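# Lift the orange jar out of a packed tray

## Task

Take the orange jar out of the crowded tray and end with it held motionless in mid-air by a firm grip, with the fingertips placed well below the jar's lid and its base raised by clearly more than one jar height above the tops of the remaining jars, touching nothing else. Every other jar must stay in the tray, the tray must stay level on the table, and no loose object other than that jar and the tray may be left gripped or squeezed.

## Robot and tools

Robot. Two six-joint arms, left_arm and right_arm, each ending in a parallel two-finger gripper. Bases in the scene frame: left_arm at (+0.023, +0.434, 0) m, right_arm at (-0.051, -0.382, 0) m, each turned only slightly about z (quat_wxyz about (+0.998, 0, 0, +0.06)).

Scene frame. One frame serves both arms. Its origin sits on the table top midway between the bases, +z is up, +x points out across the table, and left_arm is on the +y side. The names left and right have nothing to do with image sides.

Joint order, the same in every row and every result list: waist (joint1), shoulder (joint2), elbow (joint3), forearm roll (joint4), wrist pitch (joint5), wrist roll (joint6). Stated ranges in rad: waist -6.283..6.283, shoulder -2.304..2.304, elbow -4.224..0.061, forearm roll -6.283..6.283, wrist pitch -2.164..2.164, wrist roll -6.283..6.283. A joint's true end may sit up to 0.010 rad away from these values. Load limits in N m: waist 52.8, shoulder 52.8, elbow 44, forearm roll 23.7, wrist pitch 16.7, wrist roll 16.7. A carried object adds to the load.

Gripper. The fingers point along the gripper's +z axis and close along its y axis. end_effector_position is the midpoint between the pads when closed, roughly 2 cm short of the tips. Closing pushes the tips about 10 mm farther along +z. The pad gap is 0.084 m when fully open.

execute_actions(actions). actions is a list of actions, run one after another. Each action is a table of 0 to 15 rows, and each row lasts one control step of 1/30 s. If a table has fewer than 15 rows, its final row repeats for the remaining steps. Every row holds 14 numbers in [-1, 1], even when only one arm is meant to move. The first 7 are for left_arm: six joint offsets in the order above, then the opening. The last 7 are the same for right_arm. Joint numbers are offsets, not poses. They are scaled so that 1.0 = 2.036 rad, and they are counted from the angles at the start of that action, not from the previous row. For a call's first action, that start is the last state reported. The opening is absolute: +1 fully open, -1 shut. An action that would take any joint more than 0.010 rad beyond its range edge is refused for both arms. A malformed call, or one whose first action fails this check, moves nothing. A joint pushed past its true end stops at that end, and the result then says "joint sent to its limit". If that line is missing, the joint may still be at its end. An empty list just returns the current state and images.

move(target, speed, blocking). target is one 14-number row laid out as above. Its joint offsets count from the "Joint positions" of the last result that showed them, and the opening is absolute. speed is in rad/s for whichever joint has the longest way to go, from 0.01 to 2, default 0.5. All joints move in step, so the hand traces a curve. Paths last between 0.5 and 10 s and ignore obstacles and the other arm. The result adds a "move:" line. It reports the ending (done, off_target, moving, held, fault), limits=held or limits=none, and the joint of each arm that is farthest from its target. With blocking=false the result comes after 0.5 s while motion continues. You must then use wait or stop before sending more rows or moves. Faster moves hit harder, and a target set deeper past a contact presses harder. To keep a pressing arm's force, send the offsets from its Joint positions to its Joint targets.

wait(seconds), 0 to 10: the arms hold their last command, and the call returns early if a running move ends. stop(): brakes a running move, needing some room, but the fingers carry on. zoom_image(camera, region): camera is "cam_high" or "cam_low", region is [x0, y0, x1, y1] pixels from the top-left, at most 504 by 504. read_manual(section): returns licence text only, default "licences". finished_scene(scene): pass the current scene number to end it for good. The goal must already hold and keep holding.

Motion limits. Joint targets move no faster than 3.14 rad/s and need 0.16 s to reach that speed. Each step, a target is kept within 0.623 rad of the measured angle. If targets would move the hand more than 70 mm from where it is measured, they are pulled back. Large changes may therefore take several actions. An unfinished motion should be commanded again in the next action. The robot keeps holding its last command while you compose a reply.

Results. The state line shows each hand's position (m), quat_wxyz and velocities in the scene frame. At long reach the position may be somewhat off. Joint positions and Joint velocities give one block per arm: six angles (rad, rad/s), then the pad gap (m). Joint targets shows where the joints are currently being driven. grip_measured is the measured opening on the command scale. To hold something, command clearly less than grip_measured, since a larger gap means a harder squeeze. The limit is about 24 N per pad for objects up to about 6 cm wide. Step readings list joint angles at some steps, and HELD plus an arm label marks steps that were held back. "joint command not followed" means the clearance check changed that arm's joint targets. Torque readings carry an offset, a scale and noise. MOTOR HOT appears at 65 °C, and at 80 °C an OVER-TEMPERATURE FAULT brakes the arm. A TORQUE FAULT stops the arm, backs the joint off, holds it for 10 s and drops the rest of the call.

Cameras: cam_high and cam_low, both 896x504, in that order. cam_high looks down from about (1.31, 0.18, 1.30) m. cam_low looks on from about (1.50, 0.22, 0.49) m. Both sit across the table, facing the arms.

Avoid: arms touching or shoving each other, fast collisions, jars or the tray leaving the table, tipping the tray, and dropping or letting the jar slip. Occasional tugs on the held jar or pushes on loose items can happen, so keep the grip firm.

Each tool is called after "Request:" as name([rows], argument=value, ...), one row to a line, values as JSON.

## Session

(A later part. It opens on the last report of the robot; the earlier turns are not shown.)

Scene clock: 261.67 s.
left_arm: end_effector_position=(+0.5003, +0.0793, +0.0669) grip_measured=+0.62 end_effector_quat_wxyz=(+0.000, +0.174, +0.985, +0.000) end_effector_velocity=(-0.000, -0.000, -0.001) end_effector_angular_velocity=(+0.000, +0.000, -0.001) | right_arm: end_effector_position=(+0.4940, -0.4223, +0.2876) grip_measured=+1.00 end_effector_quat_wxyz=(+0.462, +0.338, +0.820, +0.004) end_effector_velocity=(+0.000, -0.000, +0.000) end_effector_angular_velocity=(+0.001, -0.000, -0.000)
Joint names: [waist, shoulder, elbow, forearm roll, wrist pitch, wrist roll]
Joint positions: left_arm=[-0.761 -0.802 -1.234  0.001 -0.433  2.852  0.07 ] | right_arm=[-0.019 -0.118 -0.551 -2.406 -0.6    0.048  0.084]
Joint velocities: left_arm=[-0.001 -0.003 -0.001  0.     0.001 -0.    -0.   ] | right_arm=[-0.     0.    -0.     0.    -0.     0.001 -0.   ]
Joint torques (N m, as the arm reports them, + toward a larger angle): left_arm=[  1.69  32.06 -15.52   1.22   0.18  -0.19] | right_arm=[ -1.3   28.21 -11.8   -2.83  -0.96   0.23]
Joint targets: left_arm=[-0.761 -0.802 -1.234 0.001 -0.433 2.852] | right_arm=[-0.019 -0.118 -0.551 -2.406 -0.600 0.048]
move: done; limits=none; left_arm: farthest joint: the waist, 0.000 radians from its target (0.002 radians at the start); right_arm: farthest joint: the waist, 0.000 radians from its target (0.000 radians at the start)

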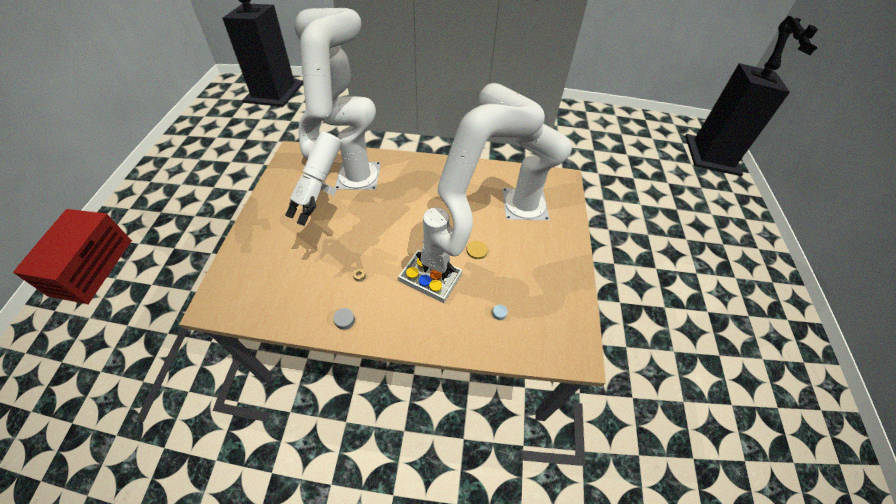

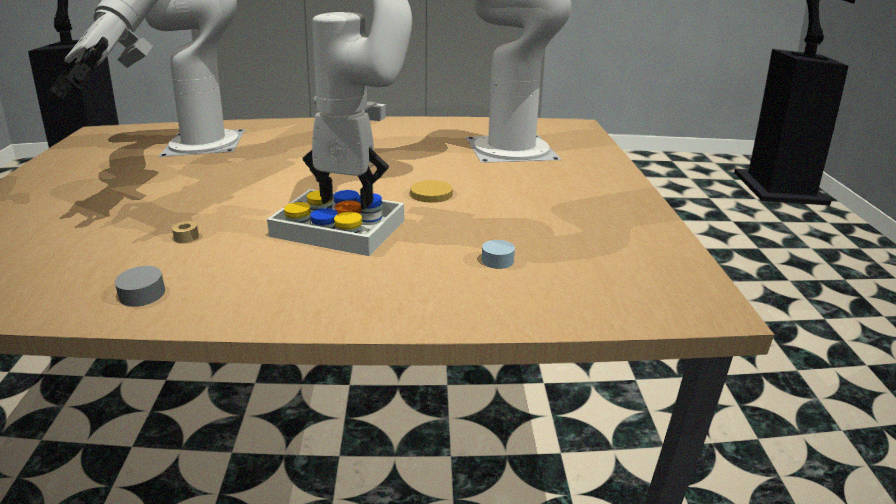

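Request:
move(target=[0,-0.0324,-0.0068,0,0.0256,0,0.62,0,0,0,0,0,0,1], speed=0.05)

Request:
zoom_image(camera="cam_low", region=[290, 170, 410, 250])

Scene clock: 267.73 s.
left_arm: end_effector_position=(+0.5003, +0.0793, +0.0320) grip_measured=+0.62 end_effector_quat_wxyz=(+0.000, +0.174, +0.985, +0.000) end_effector_velocity=(-0.000, +0.000, -0.001) end_effector_angular_velocity=(+0.000, +0.000, -0.001) | right_arm: end_effector_position=(+0.4940, -0.4223, +0.2876) grip_measured=+1.00 end_effector_quat_wxyz=(+0.462, +0.338, +0.820, +0.004) end_effector_velocity=(+0.000, -0.000, +0.000) end_effector_angular_velocity=(-0.000, -0.000, -0.000)
Joint names: [waist, shoulder, elbow, forearm roll, wrist pitch, wrist roll]
Joint positions: left_arm=[-0.761 -0.867 -1.248  0.001 -0.381  2.852  0.07 ] | right_arm=[-0.019 -0.118 -0.551 -2.406 -0.6    0.048  0.084]
Joint velocities: left_arm=[ 0.    -0.002 -0.     0.001  0.002  0.    -0.   ] | right_arm=[ 0.  0.  0. -0. -0. -0. -0.]
Joint torques (N m, as the arm reports them, + toward a larger angle): left_arm=[  0.77  35.44 -13.48   1.12  -0.01  -0.12] | right_arm=[ -2.    27.42 -11.9   -2.27  -1.12   0.17]
Joint targets: left_arm=[-0.761 -0.868 -1.248 0.001 -0.381 2.852] | right_arm=[-0.019 -0.118 -0.551 -2.406 -0.600 0.048]
move: done; limits=none; left_arm: farthest joint: the shoulder, 0.001 radians from its target (0.066 radians at the start); right_arm: farthest joint: the waist, 0.000 radians from its target (0.000 radians at the start)

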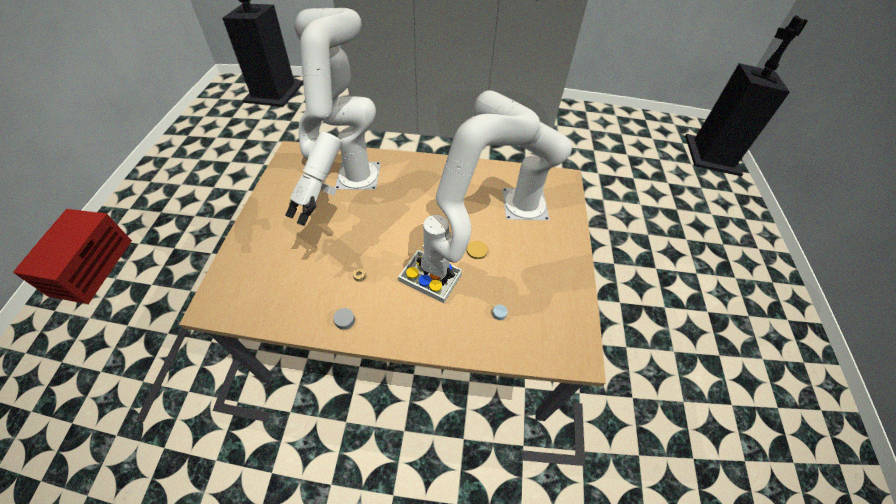

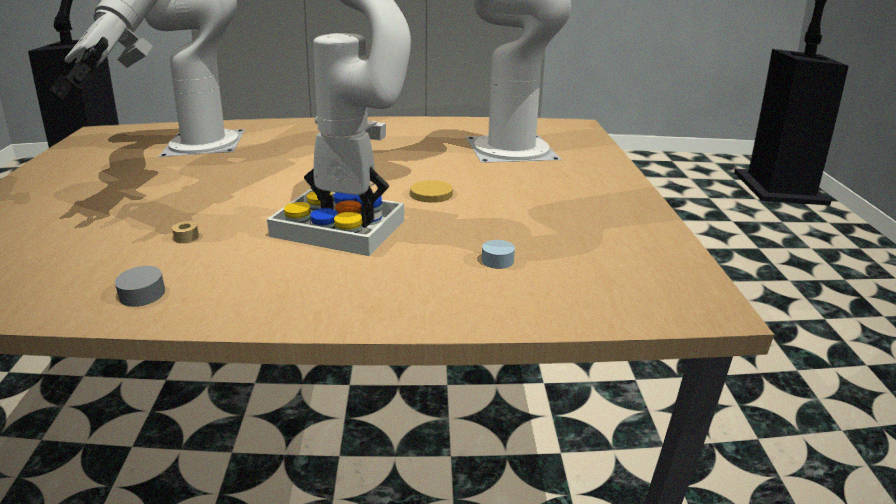

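Region (290, 170, 410, 250) of cam_low's 896x504 image, scaled by 4.200, with more detail than that image has.

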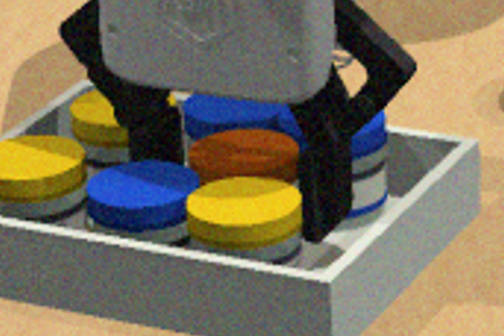

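Request:
move(target=[0,0,0,0,0,0,0.1,0,0,0,0,0,0,1])

Request:
move(target=[0,0,0,0,0,0,-1,0,0,0,0,0,0,1])

Request:
move(target=[0,0.049,0.009,0,-0.04,0,-1,0,0,0,0,0,0,1], speed=0.08)

Request:
move(target=[0,0.12,0,0,-0.12,0,-1,0,0,0,0,0,0,1], speed=0.3)

Request:
zoom_image(camera="cam_low", region=[250, 60, 450, 260])

Scene clock: 273.53 s.
left_arm: end_effector_position=(+0.5003, +0.0793, +0.0320) grip_measured=+0.09 end_effector_quat_wxyz=(+0.000, +0.174, +0.985, +0.000) end_effector_velocity=(-0.001, -0.001, -0.000) end_effector_angular_velocity=(-0.000, -0.000, -0.002) | right_arm: end_effector_position=(+0.4940, -0.4223, +0.2876) grip_measured=+1.00 end_effector_quat_wxyz=(+0.462, +0.338, +0.820, +0.004) end_effector_velocity=(-0.000, +0.000, -0.000) end_effector_angular_velocity=(-0.000, +0.001, +0.000)
Joint names: [waist, shoulder, elbow, forearm roll, wrist pitch, wrist roll]
Joint positions: left_arm=[-0.761 -0.867 -1.248  0.001 -0.381  2.852  0.048] | right_arm=[-0.019 -0.118 -0.551 -2.406 -0.6    0.048  0.084]
Joint velocities: left_arm=[-0.002 -0.    -0.    -0.     0.001 -0.    -0.   ] | right_arm=[-0.     0.     0.    -0.     0.    -0.001  0.   ]
Joint torques (N m, as the arm reports them, + toward a larger angle): left_arm=[  1.46  35.4  -14.21   0.85   0.31  -0.27] | right_arm=[ -1.46  27.01 -11.69  -2.62  -1.12   0.21]
Joint targets: left_arm=[-0.761 -0.867 -1.248 0.001 -0.381 2.852] | right_arm=[-0.019 -0.118 -0.551 -2.406 -0.600 0.048]
move: done; limits=none; left_arm: farthest joint: the waist, 0.000 radians from its target (0.000 radians at the start); right_arm: farthest joint: the waist, 0.000 radians from its target (0.000 radians at the start)

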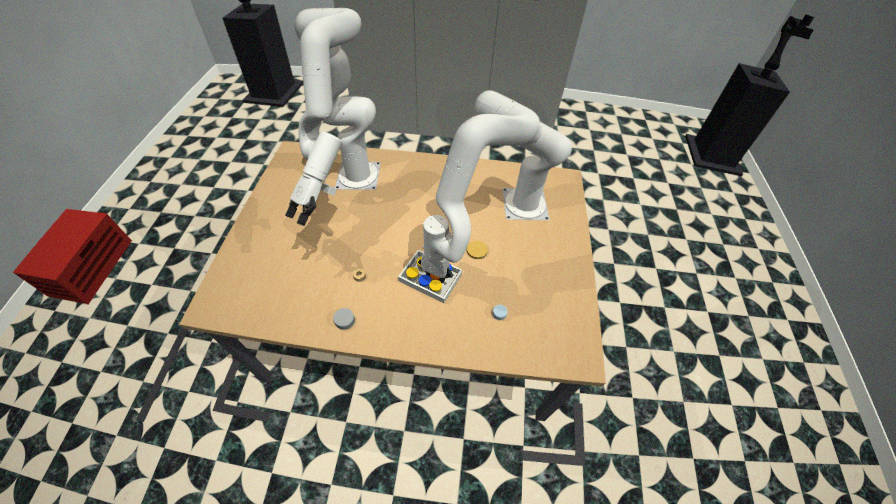

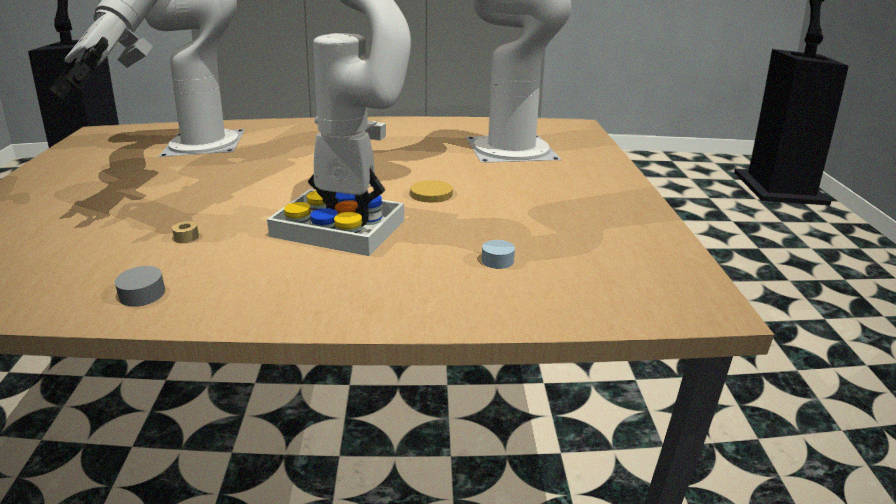

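Scene clock: 274.03 s.
left_arm: end_effector_position=(+0.5004, +0.0792, +0.0321) grip_measured=+0.04 end_effector_quat_wxyz=(+0.000, +0.174, +0.985, +0.000) end_effector_velocity=(-0.000, -0.000, -0.000) end_effector_angular_velocity=(+0.000, +0.000, -0.000) | right_arm: end_effector_position=(+0.4940, -0.4223, +0.2876) grip_measured=+1.00 end_effector_quat_wxyz=(+0.462, +0.338, +0.820, +0.004) end_effector_velocity=(-0.000, +0.000, -0.000) end_effector_angular_velocity=(+0.000, +0.000, -0.000)
Joint names: [waist, shoulder, elbow, forearm roll, wrist pitch, wrist roll]
Joint positions: left_arm=[-0.761 -0.867 -1.248  0.    -0.381  2.852  0.046] | right_arm=[-0.019 -0.118 -0.551 -2.406 -0.6    0.048  0.084]
Joint velocities: left_arm=[-0. -0.  0.  0. -0. -0.  0.] | right_arm=[0. 0. 0. 0. 0. 0. 0.]
Joint torques (N m, as the arm reports them, + toward a larger angle): left_arm=[  0.03  32.58 -13.24   1.31   0.17  -0.22] | right_arm=[ -3.12  26.33 -11.62  -2.89  -0.97   0.2 ]
Joint targets: left_arm=[-0.761 -0.867 -1.248 0.001 -0.381 2.852] | right_arm=[-0.019 -0.118 -0.551 -2.406 -0.600 0.048]
move: done; limits=none; left_arm: farthest joint: the forearm roll, 0.001 radians from its target (0.000 radians at the start); right_arm: farthest joint: the waist, 0.000 radians from its target (0.000 radians at the start)

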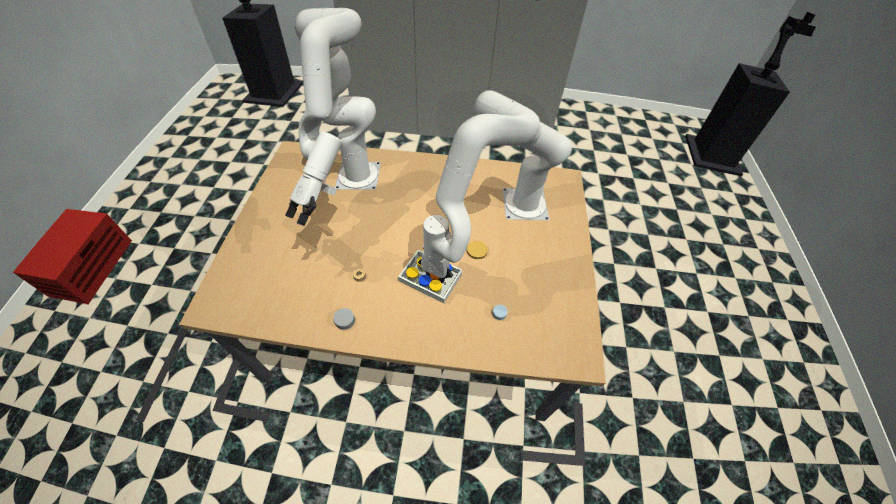

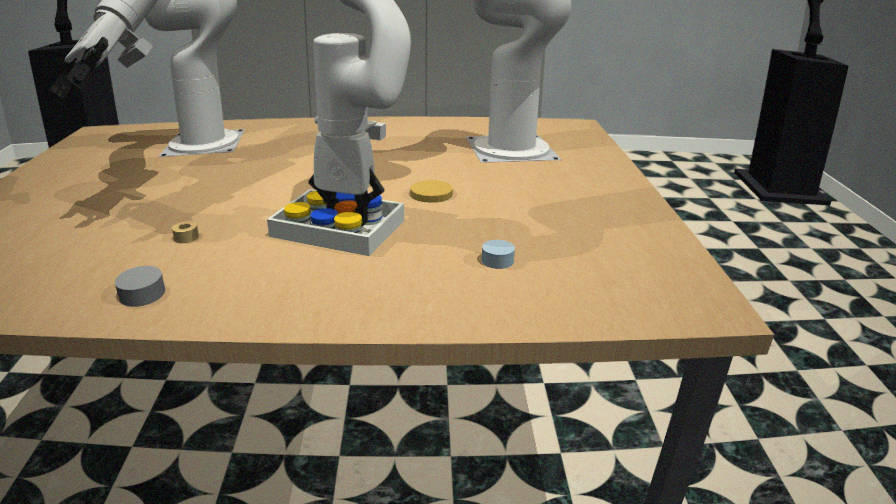

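Scene clock: 275.67 s.
left_arm: end_effector_position=(+0.5004, +0.0792, +0.0856) grip_measured=+0.04 end_effector_quat_wxyz=(+0.000, +0.174, +0.985, +0.000) end_effector_velocity=(+0.000, +0.000, +0.001) end_effector_angular_velocity=(+0.000, -0.000, -0.002) | right_arm: end_effector_position=(+0.4940, -0.4223, +0.2876) grip_measured=+1.00 end_effector_quat_wxyz=(+0.462, +0.338, +0.820, +0.004) end_effector_velocity=(-0.000, -0.000, -0.000) end_effector_angular_velocity=(+0.001, -0.000, -0.001)
Joint names: [waist, shoulder, elbow, forearm roll, wrist pitch, wrist roll]
Joint positions: left_arm=[-0.761 -0.768 -1.23   0.    -0.462  2.852  0.046] | right_arm=[-0.019 -0.118 -0.551 -2.406 -0.6    0.048  0.084]
Joint velocities: left_arm=[ 0.     0.002  0.     0.001 -0.002  0.001  0.   ] | right_arm=[-0.    -0.     0.     0.    -0.     0.001 -0.   ]
Joint torques (N m, as the arm reports them, + toward a larger angle): left_arm=[  0.47  33.62 -15.13   1.97   0.23  -0.17] | right_arm=[ -2.68  26.96 -11.27  -2.11  -1.01   0.19]
Joint targets: left_arm=[-0.761 -0.768 -1.230 0.000 -0.462 2.852] | right_arm=[-0.019 -0.118 -0.551 -2.406 -0.600 0.048]
move: done; limits=none; left_arm: farthest joint: the shoulder, 0.001 radians from its target (0.100 radians at the start); right_arm: farthest joint: the waist, 0.000 radians from its target (0.000 radians at the start)

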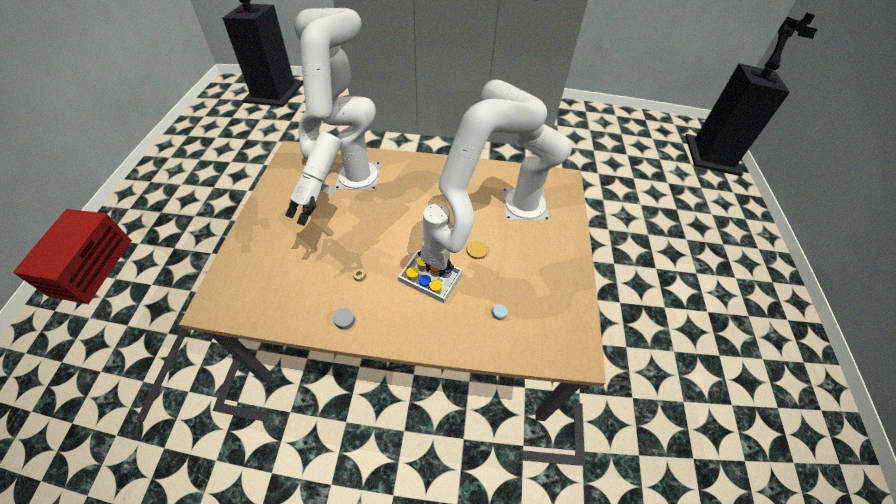

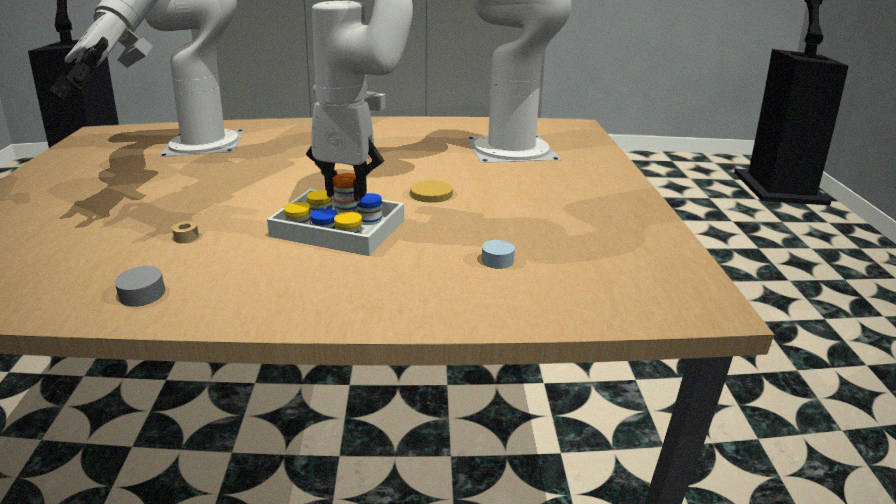

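Scene clock: 277.07 s.
left_arm: end_effector_position=(+0.4928, +0.0849, +0.2303) grip_measured=+0.04 end_effector_quat_wxyz=(+0.000, +0.174, +0.985, +0.000) end_effector_velocity=(+0.000, +0.000, +0.002) end_effector_angular_velocity=(-0.001, -0.001, +0.001) | right_arm: end_effector_position=(+0.4940, -0.4223, +0.2876) grip_measured=+1.00 end_effector_quat_wxyz=(+0.462, +0.338, +0.820, +0.004) end_effector_velocity=(-0.000, +0.000, +0.000) end_effector_angular_velocity=(-0.001, +0.001, +0.001)
Joint names: [waist, shoulder, elbow, forearm roll, wrist pitch, wrist roll]
Joint positions: left_arm=[-0.761 -0.524 -1.23   0.    -0.706  2.852  0.046] | right_arm=[-0.019 -0.118 -0.551 -2.406 -0.6    0.048  0.084]
Joint velocities: left_arm=[ 0.001  0.003 -0.001 -0.    -0.002 -0.     0.   ] | right_arm=[-0.     0.    -0.     0.     0.001 -0.001  0.   ]
Joint torques (N m, as the arm reports them, + toward a larger angle): left_arm=[ -0.32  28.54 -18.72   1.37   0.15  -0.06] | right_arm=[ -2.52  27.82 -11.76  -2.34  -1.09   0.18]
Joint targets: left_arm=[-0.761 -0.524 -1.230 0.000 -0.706 2.852] | right_arm=[-0.019 -0.118 -0.551 -2.406 -0.600 0.048]
move: done; limits=none; left_arm: farthest joint: the waist, 0.000 radians from its target (0.000 radians at the start); right_arm: farthest joint: the waist, 0.000 radians from its target (0.000 radians at the start)

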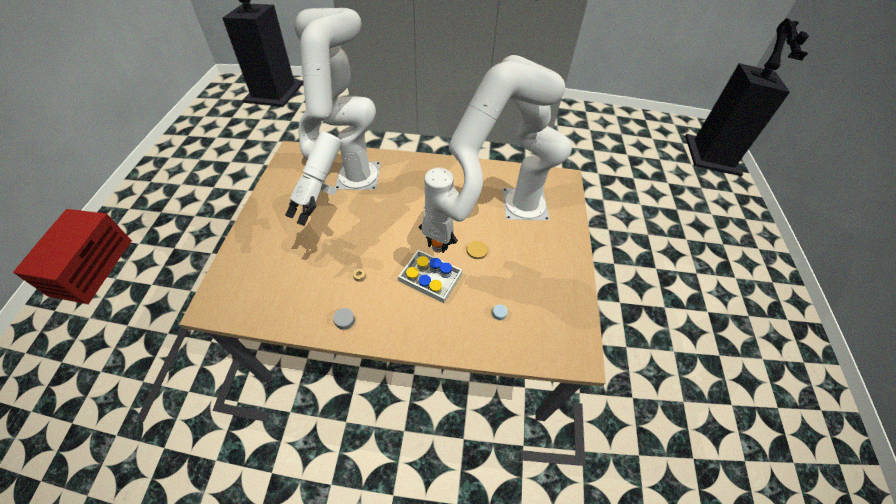

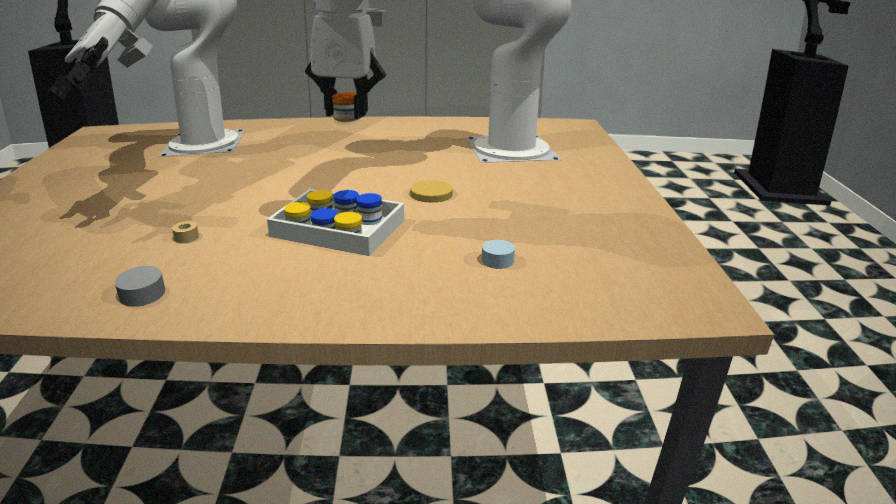

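Region (250, 60, 450, 260) of cam_low's 896x504 image, scaled by 2.520, with more detail than that image has.

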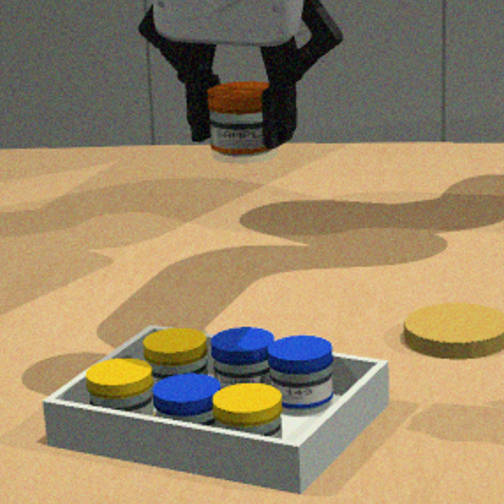

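Request:
finished_scene(scene=1)

The scene is finished: the task was done.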